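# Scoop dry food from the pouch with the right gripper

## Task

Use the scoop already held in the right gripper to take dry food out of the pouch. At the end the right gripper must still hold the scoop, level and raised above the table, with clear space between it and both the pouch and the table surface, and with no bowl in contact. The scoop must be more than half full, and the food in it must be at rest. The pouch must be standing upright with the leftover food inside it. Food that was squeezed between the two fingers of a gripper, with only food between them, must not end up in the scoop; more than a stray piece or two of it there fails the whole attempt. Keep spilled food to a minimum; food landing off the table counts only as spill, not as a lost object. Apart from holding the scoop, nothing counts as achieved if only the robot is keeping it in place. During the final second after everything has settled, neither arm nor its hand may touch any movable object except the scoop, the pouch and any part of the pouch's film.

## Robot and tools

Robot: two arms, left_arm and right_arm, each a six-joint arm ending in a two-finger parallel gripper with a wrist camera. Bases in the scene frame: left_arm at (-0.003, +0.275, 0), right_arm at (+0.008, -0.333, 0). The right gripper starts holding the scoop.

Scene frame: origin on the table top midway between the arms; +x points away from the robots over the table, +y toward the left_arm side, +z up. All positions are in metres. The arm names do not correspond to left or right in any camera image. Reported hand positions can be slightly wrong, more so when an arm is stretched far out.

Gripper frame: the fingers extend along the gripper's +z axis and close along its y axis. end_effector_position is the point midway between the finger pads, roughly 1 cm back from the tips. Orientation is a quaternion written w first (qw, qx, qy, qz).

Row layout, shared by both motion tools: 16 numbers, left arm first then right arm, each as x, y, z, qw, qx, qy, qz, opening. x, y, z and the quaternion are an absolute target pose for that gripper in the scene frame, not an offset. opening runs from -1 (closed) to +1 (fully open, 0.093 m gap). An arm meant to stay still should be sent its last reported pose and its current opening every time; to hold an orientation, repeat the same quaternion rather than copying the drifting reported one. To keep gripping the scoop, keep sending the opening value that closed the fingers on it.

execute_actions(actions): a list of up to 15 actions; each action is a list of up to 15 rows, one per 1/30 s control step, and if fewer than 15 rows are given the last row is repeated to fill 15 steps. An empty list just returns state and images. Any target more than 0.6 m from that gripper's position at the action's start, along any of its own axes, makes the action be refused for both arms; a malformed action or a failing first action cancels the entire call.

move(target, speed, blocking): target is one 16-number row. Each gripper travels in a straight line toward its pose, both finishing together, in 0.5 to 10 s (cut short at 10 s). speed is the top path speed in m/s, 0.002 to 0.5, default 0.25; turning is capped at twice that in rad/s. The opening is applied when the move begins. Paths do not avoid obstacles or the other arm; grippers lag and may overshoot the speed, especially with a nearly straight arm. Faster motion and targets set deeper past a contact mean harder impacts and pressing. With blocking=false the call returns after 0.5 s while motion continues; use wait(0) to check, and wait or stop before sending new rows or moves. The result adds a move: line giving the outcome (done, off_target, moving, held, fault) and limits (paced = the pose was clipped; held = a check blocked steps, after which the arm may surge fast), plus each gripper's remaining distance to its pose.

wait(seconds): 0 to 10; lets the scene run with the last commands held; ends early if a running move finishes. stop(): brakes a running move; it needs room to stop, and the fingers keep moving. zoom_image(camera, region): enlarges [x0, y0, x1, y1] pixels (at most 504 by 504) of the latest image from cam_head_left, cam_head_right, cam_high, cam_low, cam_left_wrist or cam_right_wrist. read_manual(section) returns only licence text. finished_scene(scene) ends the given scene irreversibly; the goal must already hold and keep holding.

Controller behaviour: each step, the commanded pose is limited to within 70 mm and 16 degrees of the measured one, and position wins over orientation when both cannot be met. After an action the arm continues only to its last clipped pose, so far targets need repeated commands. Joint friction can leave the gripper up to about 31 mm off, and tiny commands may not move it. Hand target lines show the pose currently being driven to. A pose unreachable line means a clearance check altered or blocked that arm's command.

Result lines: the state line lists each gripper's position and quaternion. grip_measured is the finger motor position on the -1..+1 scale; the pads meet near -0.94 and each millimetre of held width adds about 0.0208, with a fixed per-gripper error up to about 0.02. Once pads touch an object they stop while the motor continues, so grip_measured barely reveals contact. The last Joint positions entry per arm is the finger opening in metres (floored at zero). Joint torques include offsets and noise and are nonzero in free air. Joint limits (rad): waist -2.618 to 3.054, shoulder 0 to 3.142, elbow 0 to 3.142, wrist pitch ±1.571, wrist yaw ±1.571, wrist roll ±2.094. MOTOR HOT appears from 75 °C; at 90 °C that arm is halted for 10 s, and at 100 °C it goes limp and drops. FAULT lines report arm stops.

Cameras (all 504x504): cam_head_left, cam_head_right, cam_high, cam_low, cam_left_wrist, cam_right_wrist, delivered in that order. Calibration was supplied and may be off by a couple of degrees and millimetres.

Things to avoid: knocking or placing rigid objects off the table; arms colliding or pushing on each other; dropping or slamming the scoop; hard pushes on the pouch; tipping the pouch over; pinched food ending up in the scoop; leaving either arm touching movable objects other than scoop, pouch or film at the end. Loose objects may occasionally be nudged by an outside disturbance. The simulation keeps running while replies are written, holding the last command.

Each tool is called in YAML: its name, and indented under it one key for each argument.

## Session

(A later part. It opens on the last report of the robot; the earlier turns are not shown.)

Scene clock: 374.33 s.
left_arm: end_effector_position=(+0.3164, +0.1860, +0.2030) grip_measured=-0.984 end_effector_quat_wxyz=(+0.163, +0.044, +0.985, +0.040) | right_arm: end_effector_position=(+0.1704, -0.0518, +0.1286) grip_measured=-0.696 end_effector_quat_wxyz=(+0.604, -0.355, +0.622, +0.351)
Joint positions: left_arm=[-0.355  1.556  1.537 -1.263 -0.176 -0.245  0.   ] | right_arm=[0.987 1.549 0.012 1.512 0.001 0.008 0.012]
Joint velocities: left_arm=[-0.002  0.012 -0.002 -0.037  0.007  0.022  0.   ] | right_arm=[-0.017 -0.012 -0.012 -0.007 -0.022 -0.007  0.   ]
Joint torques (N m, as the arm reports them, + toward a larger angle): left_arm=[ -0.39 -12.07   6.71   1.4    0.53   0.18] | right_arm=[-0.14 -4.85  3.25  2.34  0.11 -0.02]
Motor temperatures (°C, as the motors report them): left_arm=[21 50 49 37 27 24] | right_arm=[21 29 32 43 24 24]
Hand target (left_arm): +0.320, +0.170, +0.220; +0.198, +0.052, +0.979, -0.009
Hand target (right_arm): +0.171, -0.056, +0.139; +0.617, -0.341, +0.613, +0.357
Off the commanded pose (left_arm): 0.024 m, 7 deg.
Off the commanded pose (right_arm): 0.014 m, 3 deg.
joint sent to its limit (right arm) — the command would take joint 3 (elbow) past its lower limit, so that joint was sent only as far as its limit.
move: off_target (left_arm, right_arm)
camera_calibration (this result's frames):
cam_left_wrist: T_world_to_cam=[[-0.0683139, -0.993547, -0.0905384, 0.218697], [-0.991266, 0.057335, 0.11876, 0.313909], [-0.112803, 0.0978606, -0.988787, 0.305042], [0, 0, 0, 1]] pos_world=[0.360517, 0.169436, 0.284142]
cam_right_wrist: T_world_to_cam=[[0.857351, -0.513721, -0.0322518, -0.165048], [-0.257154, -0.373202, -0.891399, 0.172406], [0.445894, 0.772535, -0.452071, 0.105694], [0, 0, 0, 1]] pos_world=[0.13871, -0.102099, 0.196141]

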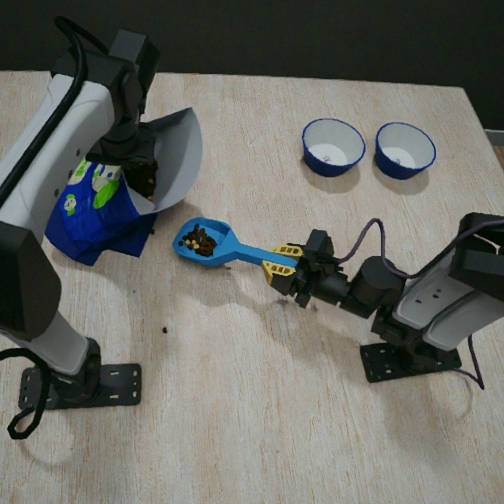

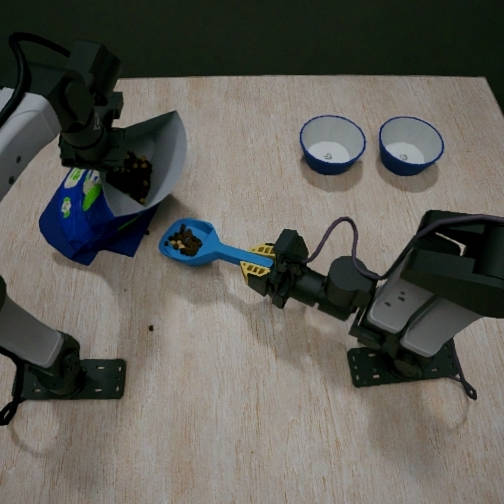

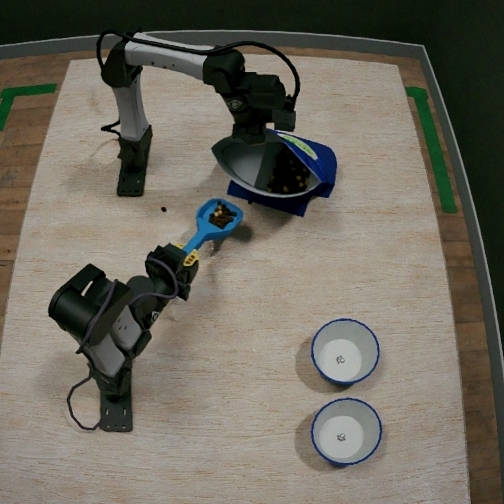

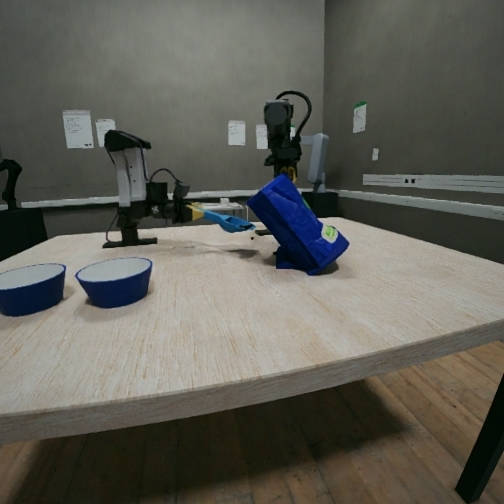

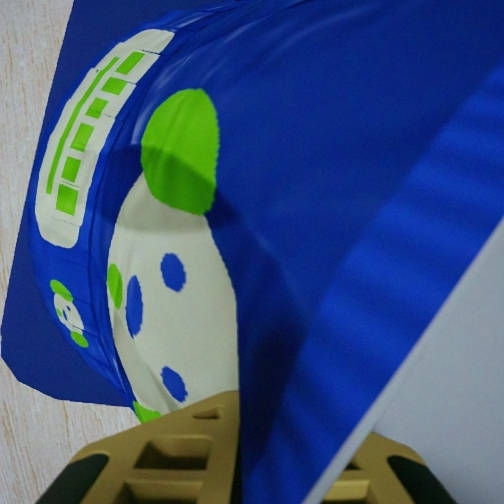

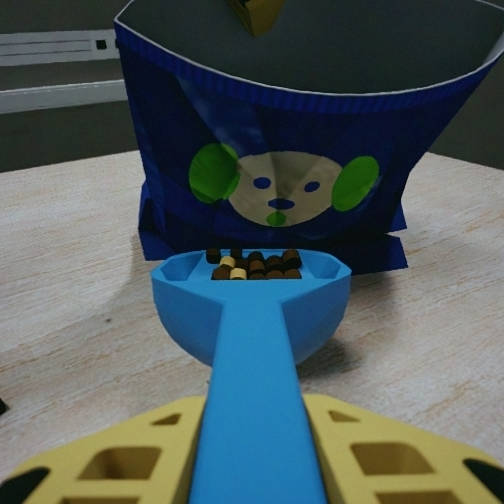

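move:
  target: [0.32,0.17,0.22,0.2,0.05,0.98,-0.01,-1, 0.27,-0.07,0.29,0.568,-0.377,0.654,0.328,-1]
  speed: 0.1

move:
  target: [0.32,0.17,0.22,0.2,0.05,0.98,-0.01,-1, 0.30,-0.025,0.31,0.452,-0.427,0.739,0.261,-1]
  speed: 0.06

Scene clock: 389.17 s.
left_arm: end_effector_position=(+0.3163, +0.1859, +0.2030) grip_measured=-0.984 end_effector_quat_wxyz=(+0.163, +0.044, +0.985, +0.040) | right_arm: end_effector_position=(+0.2651, -0.0720, +0.2799) grip_measured=-0.696 end_effector_quat_wxyz=(+0.556, -0.376, +0.665, +0.328)
Joint positions: left_arm=[-0.355  1.556  1.537 -1.263 -0.175 -0.245  0.   ] | right_arm=[ 0.532  1.038  0.721  0.132 -0.449 -0.064  0.012]
Joint velocities: left_arm=[-0.017  0.012  0.007  0.007  0.022  0.066  0.   ] | right_arm=[-0.002 -0.002  0.002  0.007  0.022  0.051 -0.   ]
Joint torques (N m, as the arm reports them, + toward a larger angle): left_arm=[ -0.43 -12.04   6.78   1.4    0.51   0.19] | right_arm=[-0.54 -1.92 10.51  2.2  -0.09 -0.18]
Motor temperatures (°C, as the motors report them): left_arm=[21 49 48 38 26 24] | right_arm=[21 28 32 44 24 24]
Hand target (left_arm): +0.320, +0.170, +0.220; +0.199, +0.052, +0.979, -0.008
Hand target (right_arm): +0.269, -0.071, +0.290; +0.568, -0.379, +0.653, +0.327
Off the commanded pose (left_arm): 0.024 m, 7 deg.
Off the commanded pose (right_arm): 0.011 m, 2 deg.
move: off_target (left_arm, right_arm)
camera_calibration (this result's frames):
cam_left_wrist: T_world_to_cam=[[-0.0689134, -0.993558, -0.0899619, 0.218647], [-0.991199, 0.0579743, 0.119007, 0.31369], [-0.113025, 0.0973714, -0.988809, 0.305194], [0, 0, 0, 1]] pos_world=[0.360492, 0.169336, 0.284118]
cam_right_wrist: T_world_to_cam=[[0.855012, -0.517132, -0.0390993, -0.249441], [-0.324688, -0.474992, -0.8179, 0.314049], [0.40439, 0.71201, -0.57403, 0.188247], [0, 0, 0, 1]] pos_world=[0.239118, -0.113857, 0.355167]

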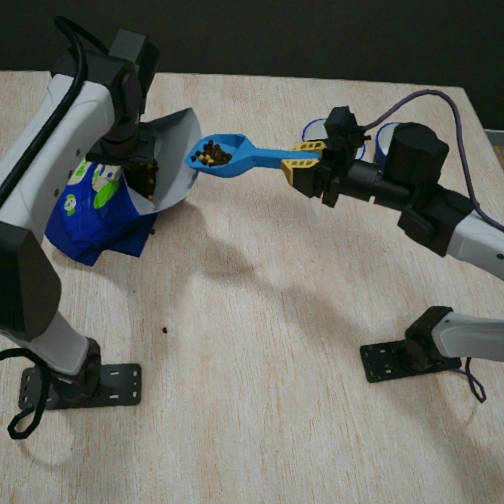

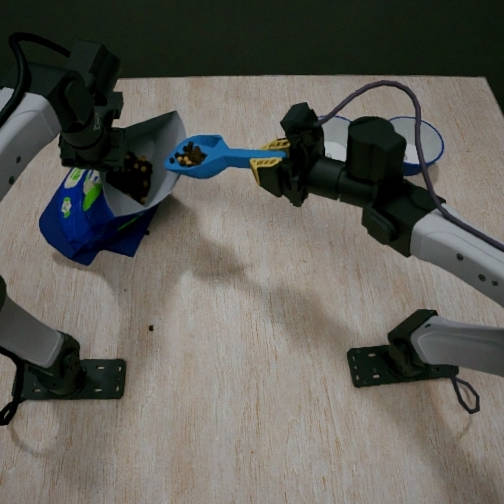

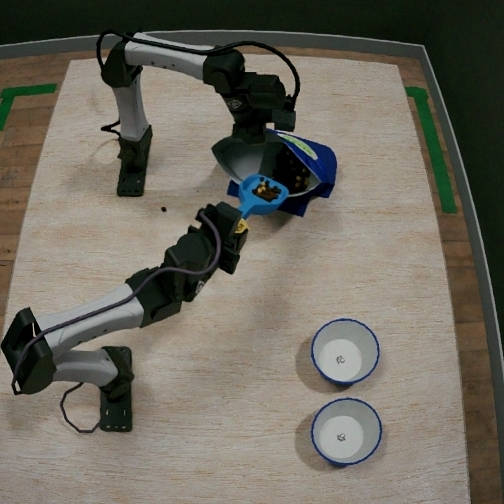

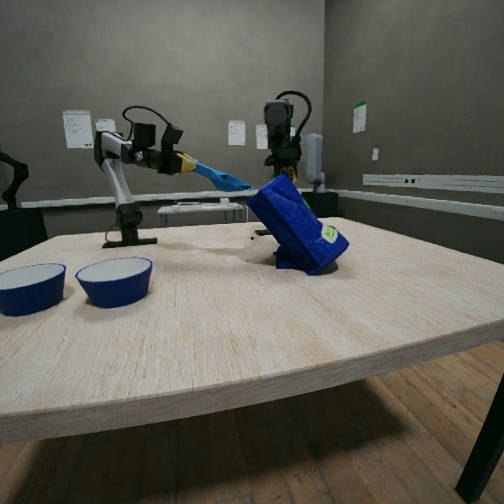

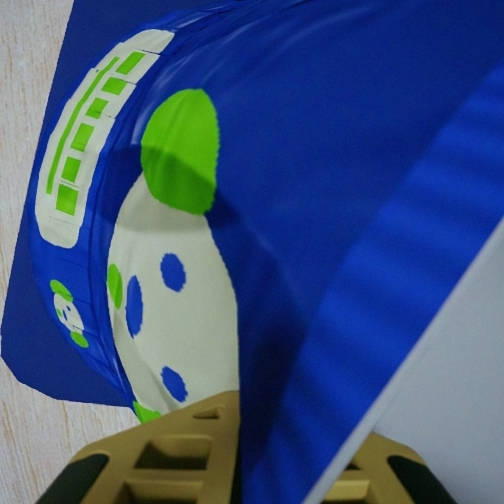

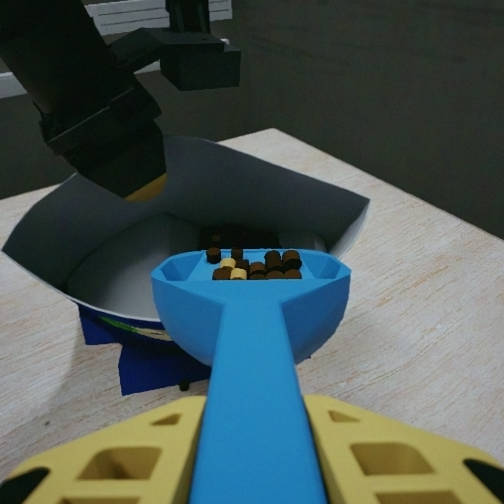

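Scene clock: 392.23 s.
left_arm: end_effector_position=(+0.3164, +0.1860, +0.2030) grip_measured=-0.984 end_effector_quat_wxyz=(+0.163, +0.044, +0.985, +0.040) | right_arm: end_effector_position=(+0.2982, -0.0313, +0.3010) grip_measured=-0.696 end_effector_quat_wxyz=(+0.439, -0.423, +0.748, +0.263)
Joint positions: left_arm=[-0.355  1.556  1.537 -1.263 -0.175 -0.245  0.   ] | right_arm=[ 0.613  1.365  1.312 -0.476 -0.334 -0.164  0.012]
Joint velocities: left_arm=[-0.012 -0.027 -0.017  0.007  0.051  0.037  0.   ] | right_arm=[-0.002  0.007 -0.002  0.051 -0.066 -0.051  0.001]
Joint torques (N m, as the arm reports them, + toward a larger angle): left_arm=[ -0.44 -12.06   6.79   1.4    0.51   0.18] | right_arm=[ 1.17 -4.68 10.55  2.07 -0.01 -0.18]
Motor temperatures (°C, as the motors report them): left_arm=[21 48 47 38 26 24] | right_arm=[21 28 33 43 24 24]
Hand target (left_arm): +0.320, +0.170, +0.220; +0.199, +0.052, +0.979, -0.008
Hand target (right_arm): +0.300, -0.026, +0.310; +0.451, -0.428, +0.738, +0.263
Off the commanded pose (left_arm): 0.024 m, 7 deg.
Off the commanded pose (right_arm): 0.011 m, 2 deg.
move: off_target (left_arm, right_arm)
camera_calibration (this result's frames):
cam_left_wrist: T_world_to_cam=[[-0.0687936, -0.993535, -0.0903108, 0.218738], [-0.991221, 0.0578257, 0.118899, 0.313761], [-0.112908, 0.0976975, -0.988791, 0.3051], [0, 0, 0, 1]] pos_world=[0.360503, 0.169373, 0.284128]
cam_right_wrist: T_world_to_cam=[[0.850519, -0.524609, -0.0374607, -0.255208], [-0.443499, -0.677086, -0.587251, 0.321053], [0.282713, 0.516082, -0.808538, 0.258801], [0, 0, 0, 1]] pos_world=[0.286279, -0.0500662, 0.388229]

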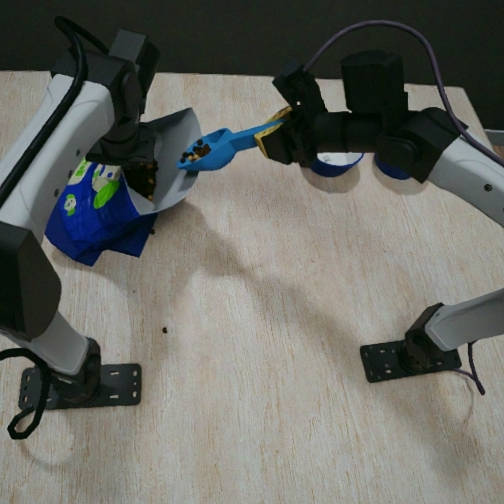

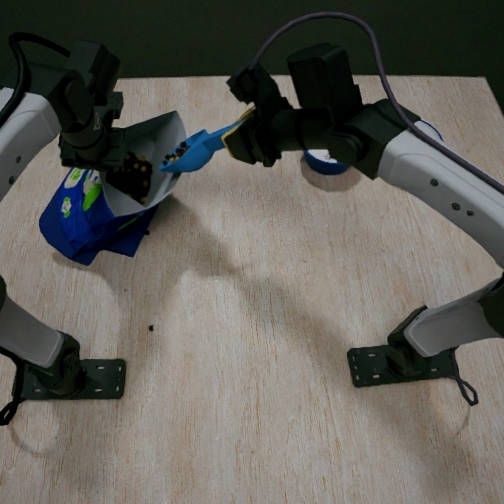

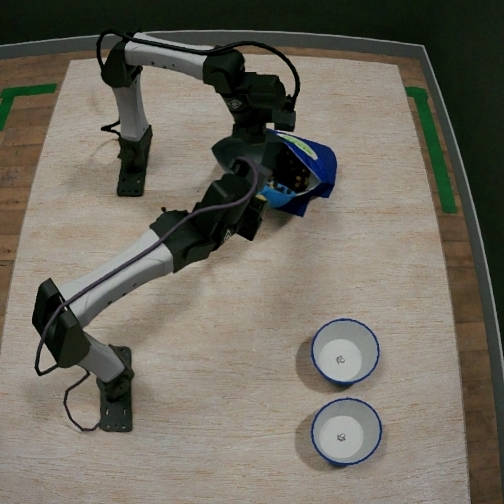

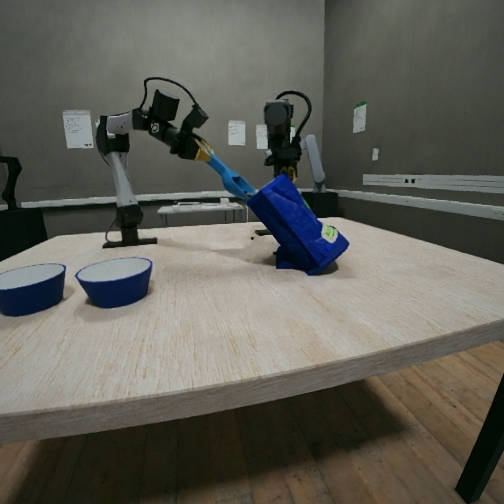

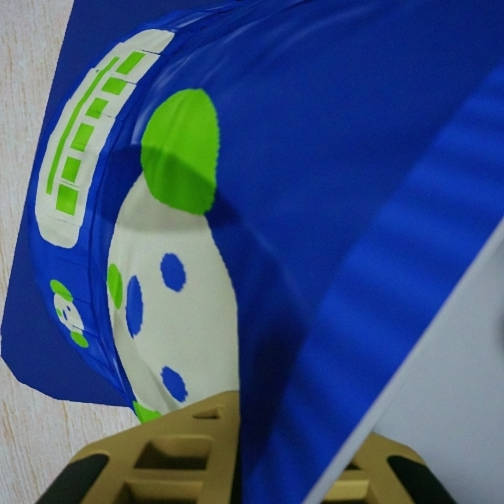

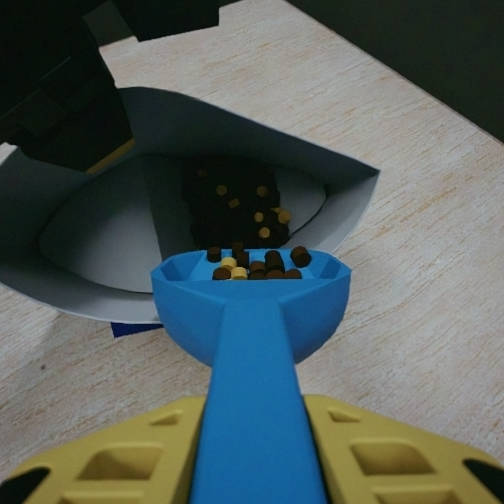

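move:
  target: [0.32,0.17,0.22,0.2,0.05,0.98,-0.01,-1, 0.323,0.035,0.26,0.413,-0.44,0.761,0.239,-1]
  speed: 0.04

Scene clock: 403.50 s.
left_arm: end_effector_position=(+0.3164, +0.1860, +0.2030) grip_measured=-0.984 end_effector_quat_wxyz=(+0.163, +0.044, +0.985, +0.040) | right_arm: end_effector_position=(+0.3195, +0.0318, +0.2578) grip_measured=-0.696 end_effector_quat_wxyz=(+0.407, -0.446, +0.759, +0.244)
Joint positions: left_arm=[-0.355  1.556  1.537 -1.263 -0.175 -0.245  0.   ] | right_arm=[ 0.72   1.611  1.429 -0.42  -0.244 -0.155  0.012]
Joint velocities: left_arm=[ 0.007 -0.012  0.007 -0.007 -0.051  0.007  0.   ] | right_arm=[ 0.002 -0.002  0.002  0.007 -0.037 -0.022  0.   ]
Joint torques (N m, as the arm reports them, + toward a larger angle): left_arm=[ -0.45 -12.07   6.8    1.39   0.51   0.19] | right_arm=[ 0.78 -6.98 10.21  1.9   0.13 -0.02]
Motor temperatures (°C, as the motors report them): left_arm=[21 48 47 38 26 24] | right_arm=[21 27 35 43 24 24]
Hand target (left_arm): +0.320, +0.170, +0.220; +0.199, +0.052, +0.979, -0.008
Hand target (right_arm): +0.324, +0.035, +0.260; +0.413, -0.440, +0.761, +0.240
Off the commanded pose (left_arm): 0.024 m, 7 deg.
Off the commanded pose (right_arm): 0.005 m, 1 deg.
move: off_target (left_arm)
camera_calibration (this result's frames):
cam_left_wrist: T_world_to_cam=[[-0.0687936, -0.993535, -0.0903108, 0.218738], [-0.991221, 0.0578257, 0.118899, 0.313761], [-0.112908, 0.0976975, -0.988791, 0.3051], [0, 0, 0, 1]] pos_world=[0.360503, 0.169373, 0.284128]
cam_right_wrist: T_world_to_cam=[[0.863153, -0.504518, -0.0206998, -0.250877], [-0.440754, -0.732793, -0.518412, 0.331038], [0.24638, 0.456592, -0.85488, 0.210752], [0, 0, 0, 1]] pos_world=[0.310527, 0.0197826, 0.346588]

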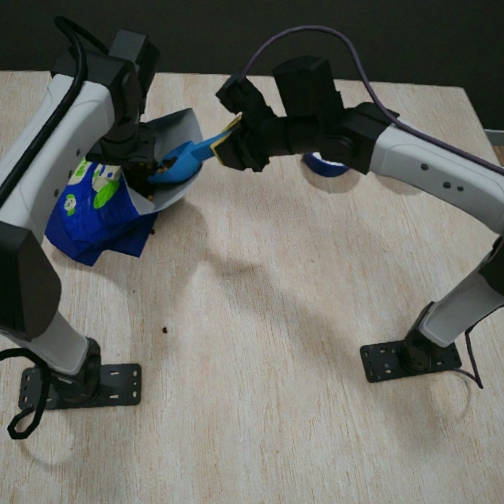

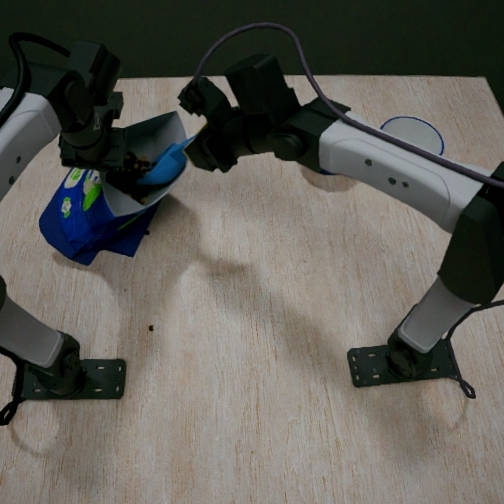

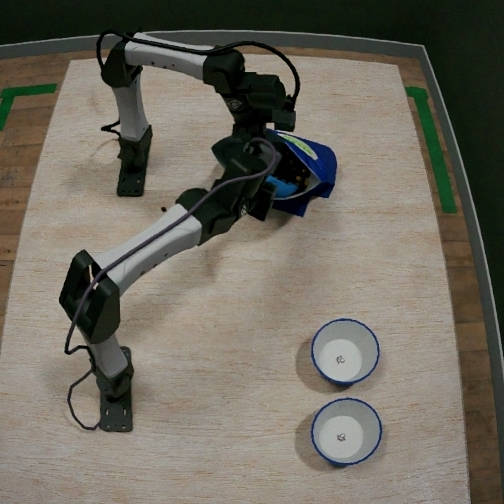

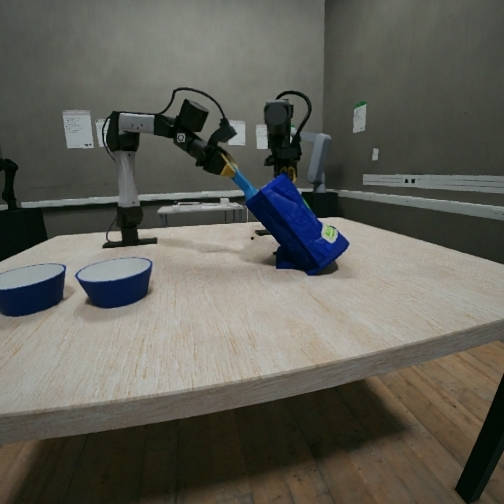

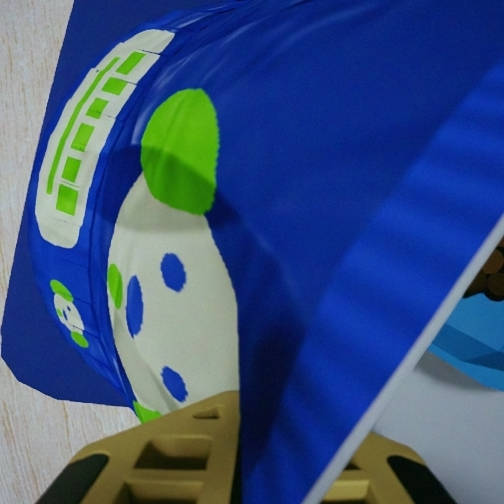

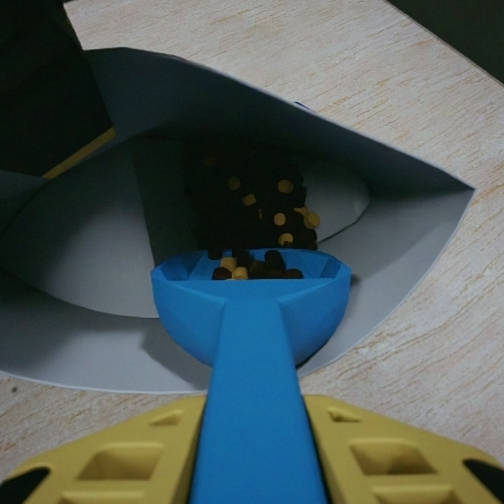

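Continue deeper.

move:
  target: [0.32,0.17,0.22,0.2,0.05,0.98,-0.01,-1, 0.345,0.068,0.205,0.413,-0.44,0.761,0.239,-1]
  speed: 0.03

Scene clock: 408.07 s.
left_arm: end_effector_position=(+0.3164, +0.1860, +0.2030) grip_measured=-0.984 end_effector_quat_wxyz=(+0.163, +0.044, +0.985, +0.040) | right_arm: end_effector_position=(+0.3432, +0.0669, +0.2179) grip_measured=-0.696 end_effector_quat_wxyz=(+0.417, -0.445, +0.754, +0.246)
Joint positions: left_arm=[-0.355  1.556  1.537 -1.263 -0.175 -0.245  0.   ] | right_arm=[ 0.742  1.761  1.421 -0.237 -0.225 -0.143  0.012]
Joint velocities: left_arm=[-0.012  0.012  0.007 -0.037 -0.051 -0.081  0.   ] | right_arm=[-0.007 -0.012 -0.007 -0.051 -0.11  -0.051 -0.001]
Joint torques (N m, as the arm reports them, + toward a larger angle): left_arm=[ -0.43 -12.07   6.79   1.39   0.51   0.19] | right_arm=[ 0.74 -8.17  7.61  2.08  0.15 -0.05]
Motor temperatures (°C, as the motors report them): left_arm=[21 48 46 38 26 24] | right_arm=[21 28 35 42 24 24]
Hand target (left_arm): +0.320, +0.170, +0.220; +0.199, +0.052, +0.979, -0.008
Hand target (right_arm): +0.345, +0.068, +0.205; +0.413, -0.440, +0.761, +0.239
Off the commanded pose (left_arm): 0.024 m, 7 deg.
Off the commanded pose (right_arm): 0.013 m, 1 deg.
move: off_target (left_arm, right_arm)
camera_calibration (this result's frames):
cam_left_wrist: T_world_to_cam=[[-0.0687936, -0.993535, -0.0903108, 0.218738], [-0.991221, 0.0578257, 0.118899, 0.313761], [-0.112908, 0.0976975, -0.988791, 0.3051], [0, 0, 0, 1]] pos_world=[0.360503, 0.169373, 0.284128]
cam_right_wrist: T_world_to_cam=[[0.863108, -0.504817, -0.0143175, -0.255842], [-0.432722, -0.724632, -0.53634, 0.347085], [0.260378, 0.469114, -0.843881, 0.146695], [0, 0, 0, 1]] pos_world=[0.332815, 0.0535387, 0.306286]

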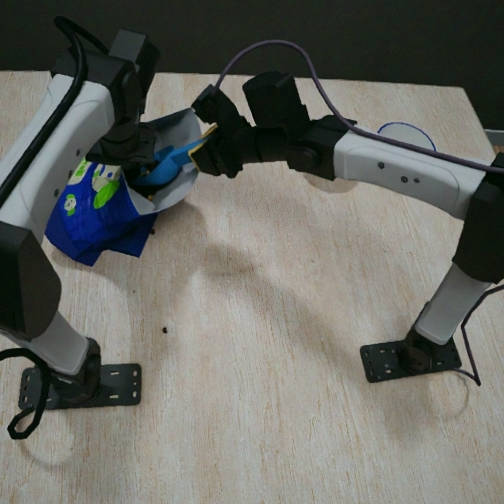

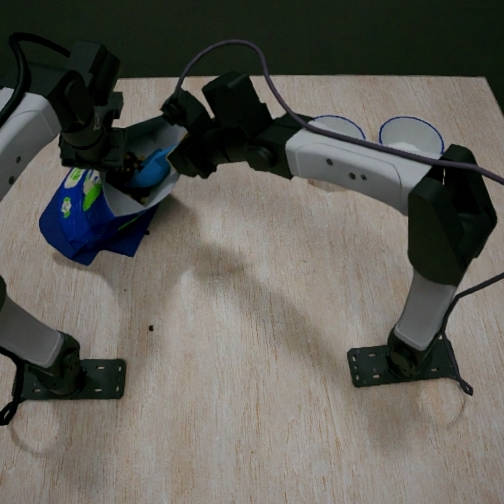

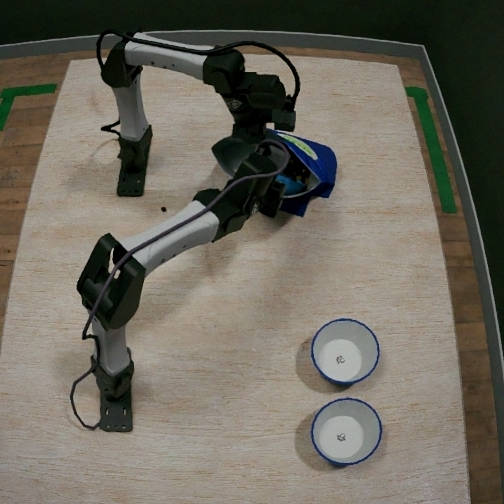

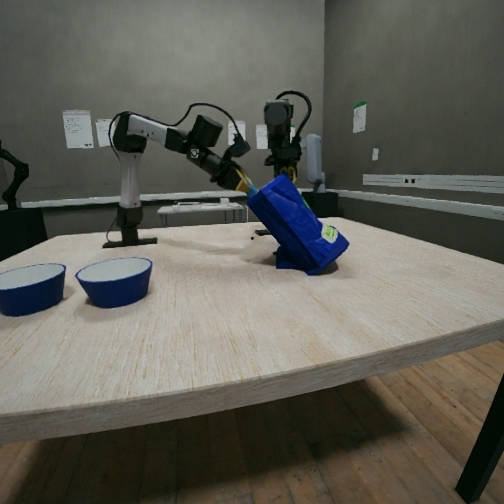

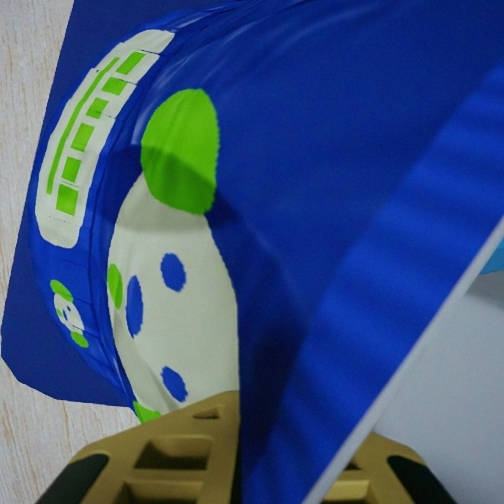

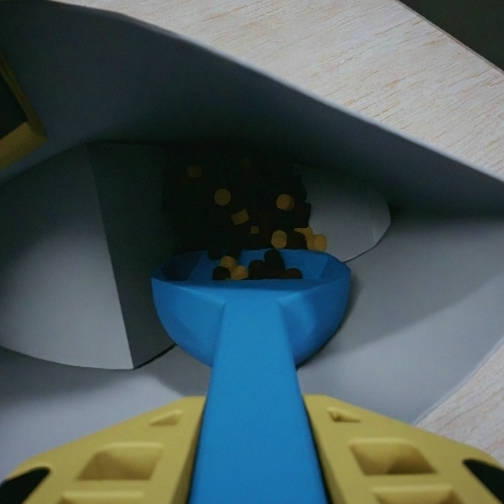

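move:
  target: [0.32,0.17,0.22,0.2,0.05,0.98,-0.01,-1, 0.352,0.085,0.18,0.413,-0.44,0.761,0.239,-1]
  speed: 0.03

move:
  target: [0.32,0.16,0.22,0.2,0.05,0.98,-0.01,-1, 0.345,0.073,0.165,0.527,-0.397,0.687,0.304,-1]
  speed: 0.03

Scene clock: 415.03 s.
left_arm: end_effector_position=(+0.3166, +0.1865, +0.2032) grip_measured=-0.984 end_effector_quat_wxyz=(+0.164, +0.044, +0.985, +0.042) | right_arm: end_effector_position=(+0.3504, +0.0799, +0.2114) grip_measured=-0.696 end_effector_quat_wxyz=(+0.430, -0.439, +0.747, +0.253)
Joint positions: left_arm=[-0.355  1.556  1.537 -1.262 -0.179 -0.245  0.   ] | right_arm=[ 0.751  1.805  1.421 -0.157 -0.218 -0.129  0.012]
Joint velocities: left_arm=[-0.012 -0.007  0.012 -0.051  0.022  0.007  0.   ] | right_arm=[-0.007  0.002  0.007  0.11   0.051  0.022 -0.   ]
Joint torques (N m, as the arm reports them, + toward a larger angle): left_arm=[ -0.42 -12.07   6.81   1.39   0.55   0.19] | right_arm=[ 1.47 -6.24  7.09  2.12  0.21 -0.08]
Motor temperatures (°C, as the motors report them): left_arm=[21 47 46 38 26 24] | right_arm=[21 29 35 42 24 24]
Hand target (left_arm): +0.320, +0.170, +0.221; +0.199, +0.052, +0.979, -0.008
Hand target (right_arm): +0.351, +0.084, +0.181; +0.413, -0.440, +0.761, +0.239
Off the commanded pose (left_arm): 0.024 m, 7 deg.
Off the commanded pose (right_arm): 0.032 m, 3 deg.
move: off_target (left_arm, right_arm)
camera_calibration (this result's frames):
cam_left_wrist: T_world_to_cam=[[-0.0675604, -0.993307, -0.093689, 0.219591], [-0.991477, 0.0563573, 0.117457, 0.314632], [-0.111391, 0.100826, -0.988649, 0.304115], [0, 0, 0, 1]] pos_world=[0.360662, 0.169727, 0.284281]
cam_right_wrist: T_world_to_cam=[[0.861667, -0.507252, -0.0149822, -0.254746], [-0.426097, -0.707143, -0.564261, 0.358353], [0.275628, 0.492589, -0.82546, 0.122109], [0, 0, 0, 1]] pos_world=[0.338543, 0.064037, 0.299184]

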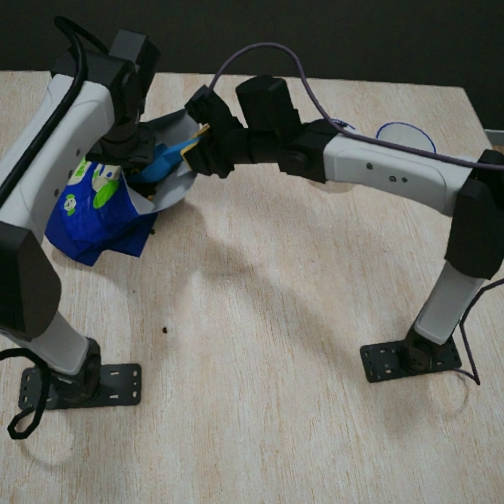

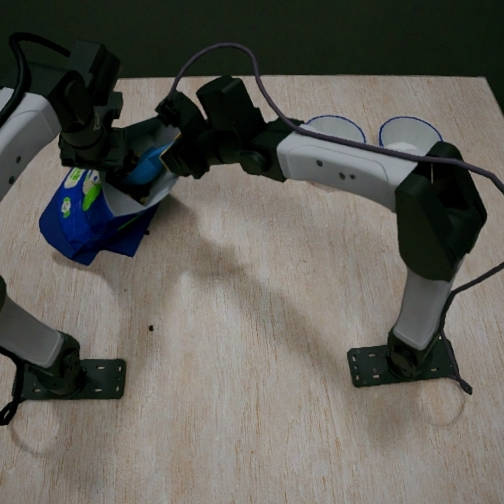

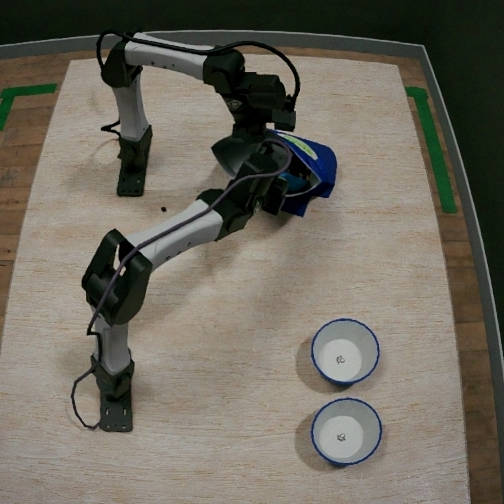

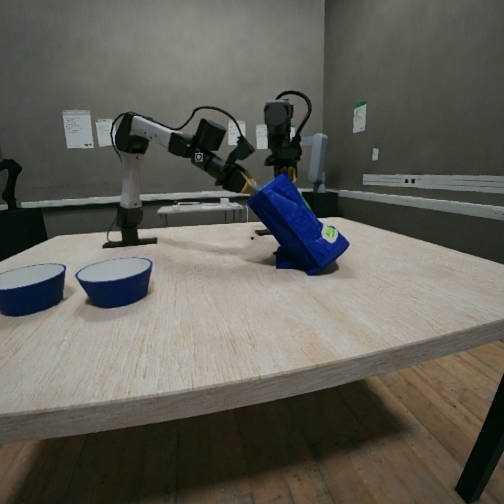

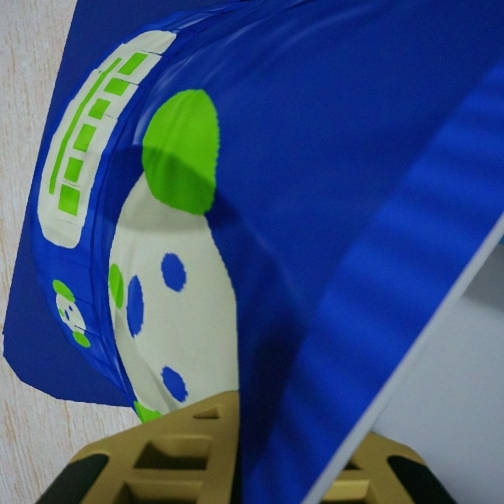

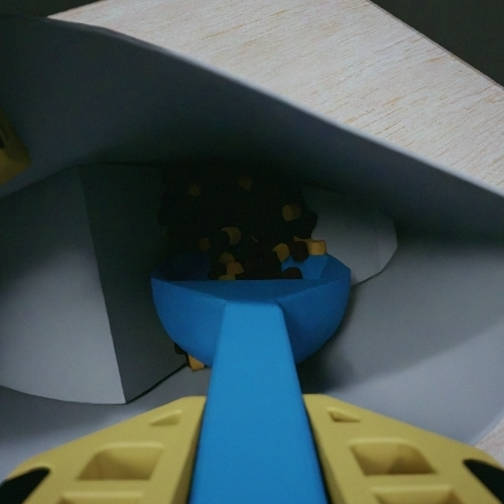

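Scene clock: 419.80 s.
left_arm: end_effector_position=(+0.3168, +0.1864, +0.2035) grip_measured=-0.984 end_effector_quat_wxyz=(+0.166, +0.038, +0.984, +0.044) | right_arm: end_effector_position=(+0.3428, +0.0755, +0.1902) grip_measured=-0.696 end_effector_quat_wxyz=(+0.545, -0.396, +0.671, +0.310)
Joint positions: left_arm=[-0.359  1.556  1.537 -1.262 -0.188 -0.26   0.   ] | right_arm=[ 0.75   1.792  1.018  0.552 -0.236 -0.069  0.012]
Joint velocities: left_arm=[ 0.012 -0.017  0.027 -0.037  0.007  0.022  0.   ] | right_arm=[-0.017 -0.002  0.002 -0.051  0.051  0.022  0.001]
Joint torques (N m, as the arm reports them, + toward a larger angle): left_arm=[ -2.22 -10.96   7.72   1.35   0.52   0.06] | right_arm=[-0.11 -6.55  6.54  2.14  0.07 -0.08]
Motor temperatures (°C, as the motors report them): left_arm=[21 47 46 38 26 24] | right_arm=[21 30 35 43 24 24]
Hand target (left_arm): +0.319, +0.161, +0.220; +0.198, +0.052, +0.979, -0.009
Hand target (right_arm): +0.344, +0.073, +0.165; +0.528, -0.396, +0.688, +0.303
Off the commanded pose (left_arm): 0.031 m, 7 deg.
Off the commanded pose (right_arm): 0.025 m, 3 deg.
move: off_target (left_arm, right_arm)
camera_calibration (this result's frames):
cam_left_wrist: T_world_to_cam=[[-0.0549788, -0.99383, -0.0963334, 0.216204], [-0.992622, 0.0439591, 0.112997, 0.318398], [-0.108065, 0.101835, -0.988914, 0.303255], [0, 0, 0, 1]] pos_world=[0.360706, 0.169992, 0.284743]
cam_right_wrist: T_world_to_cam=[[0.860321, -0.509719, -0.00584819, -0.251761], [-0.316779, -0.52561, -0.789547, 0.331692], [0.399374, 0.681117, -0.613662, 0.0119223], [0, 0, 0, 1]] pos_world=[0.316907, 0.037893, 0.267731]

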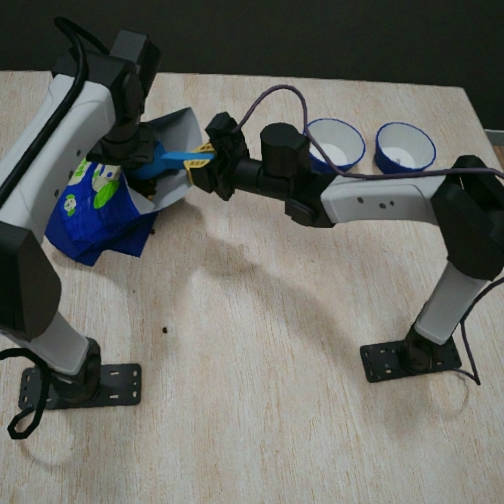

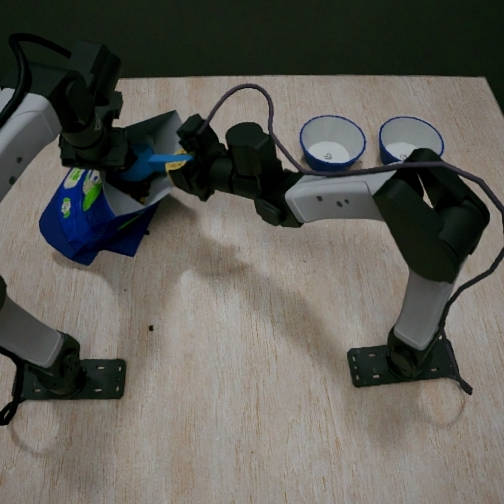

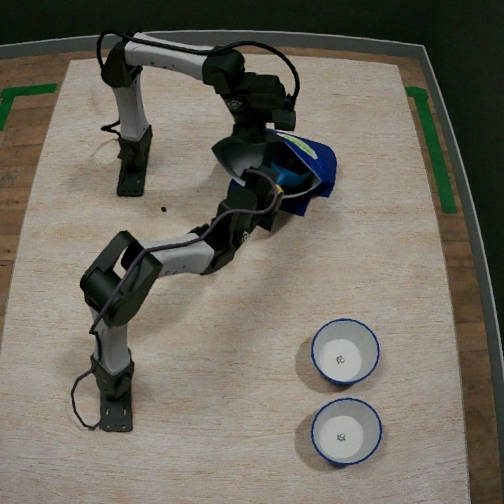

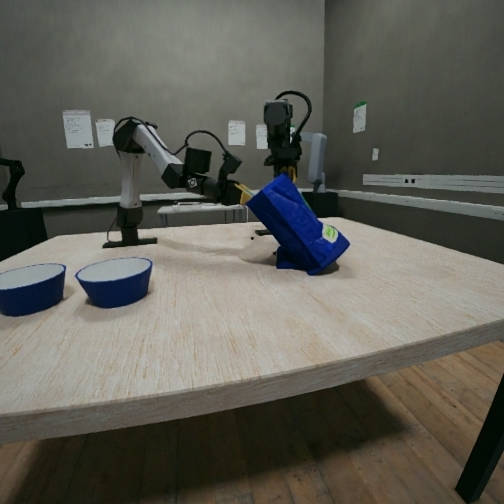

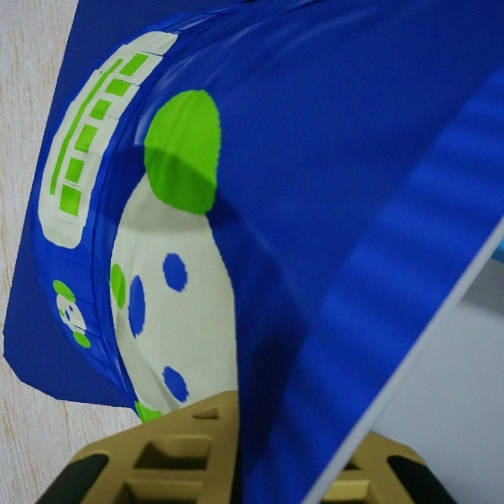

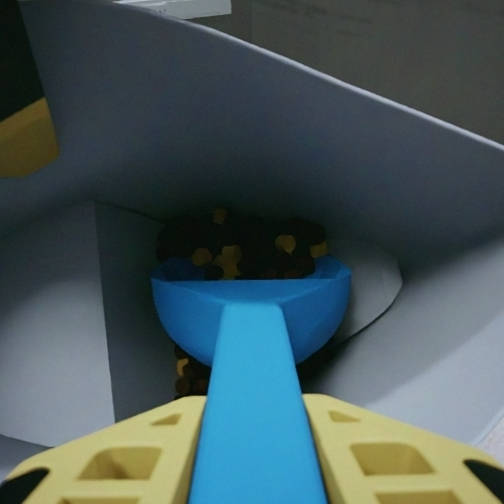

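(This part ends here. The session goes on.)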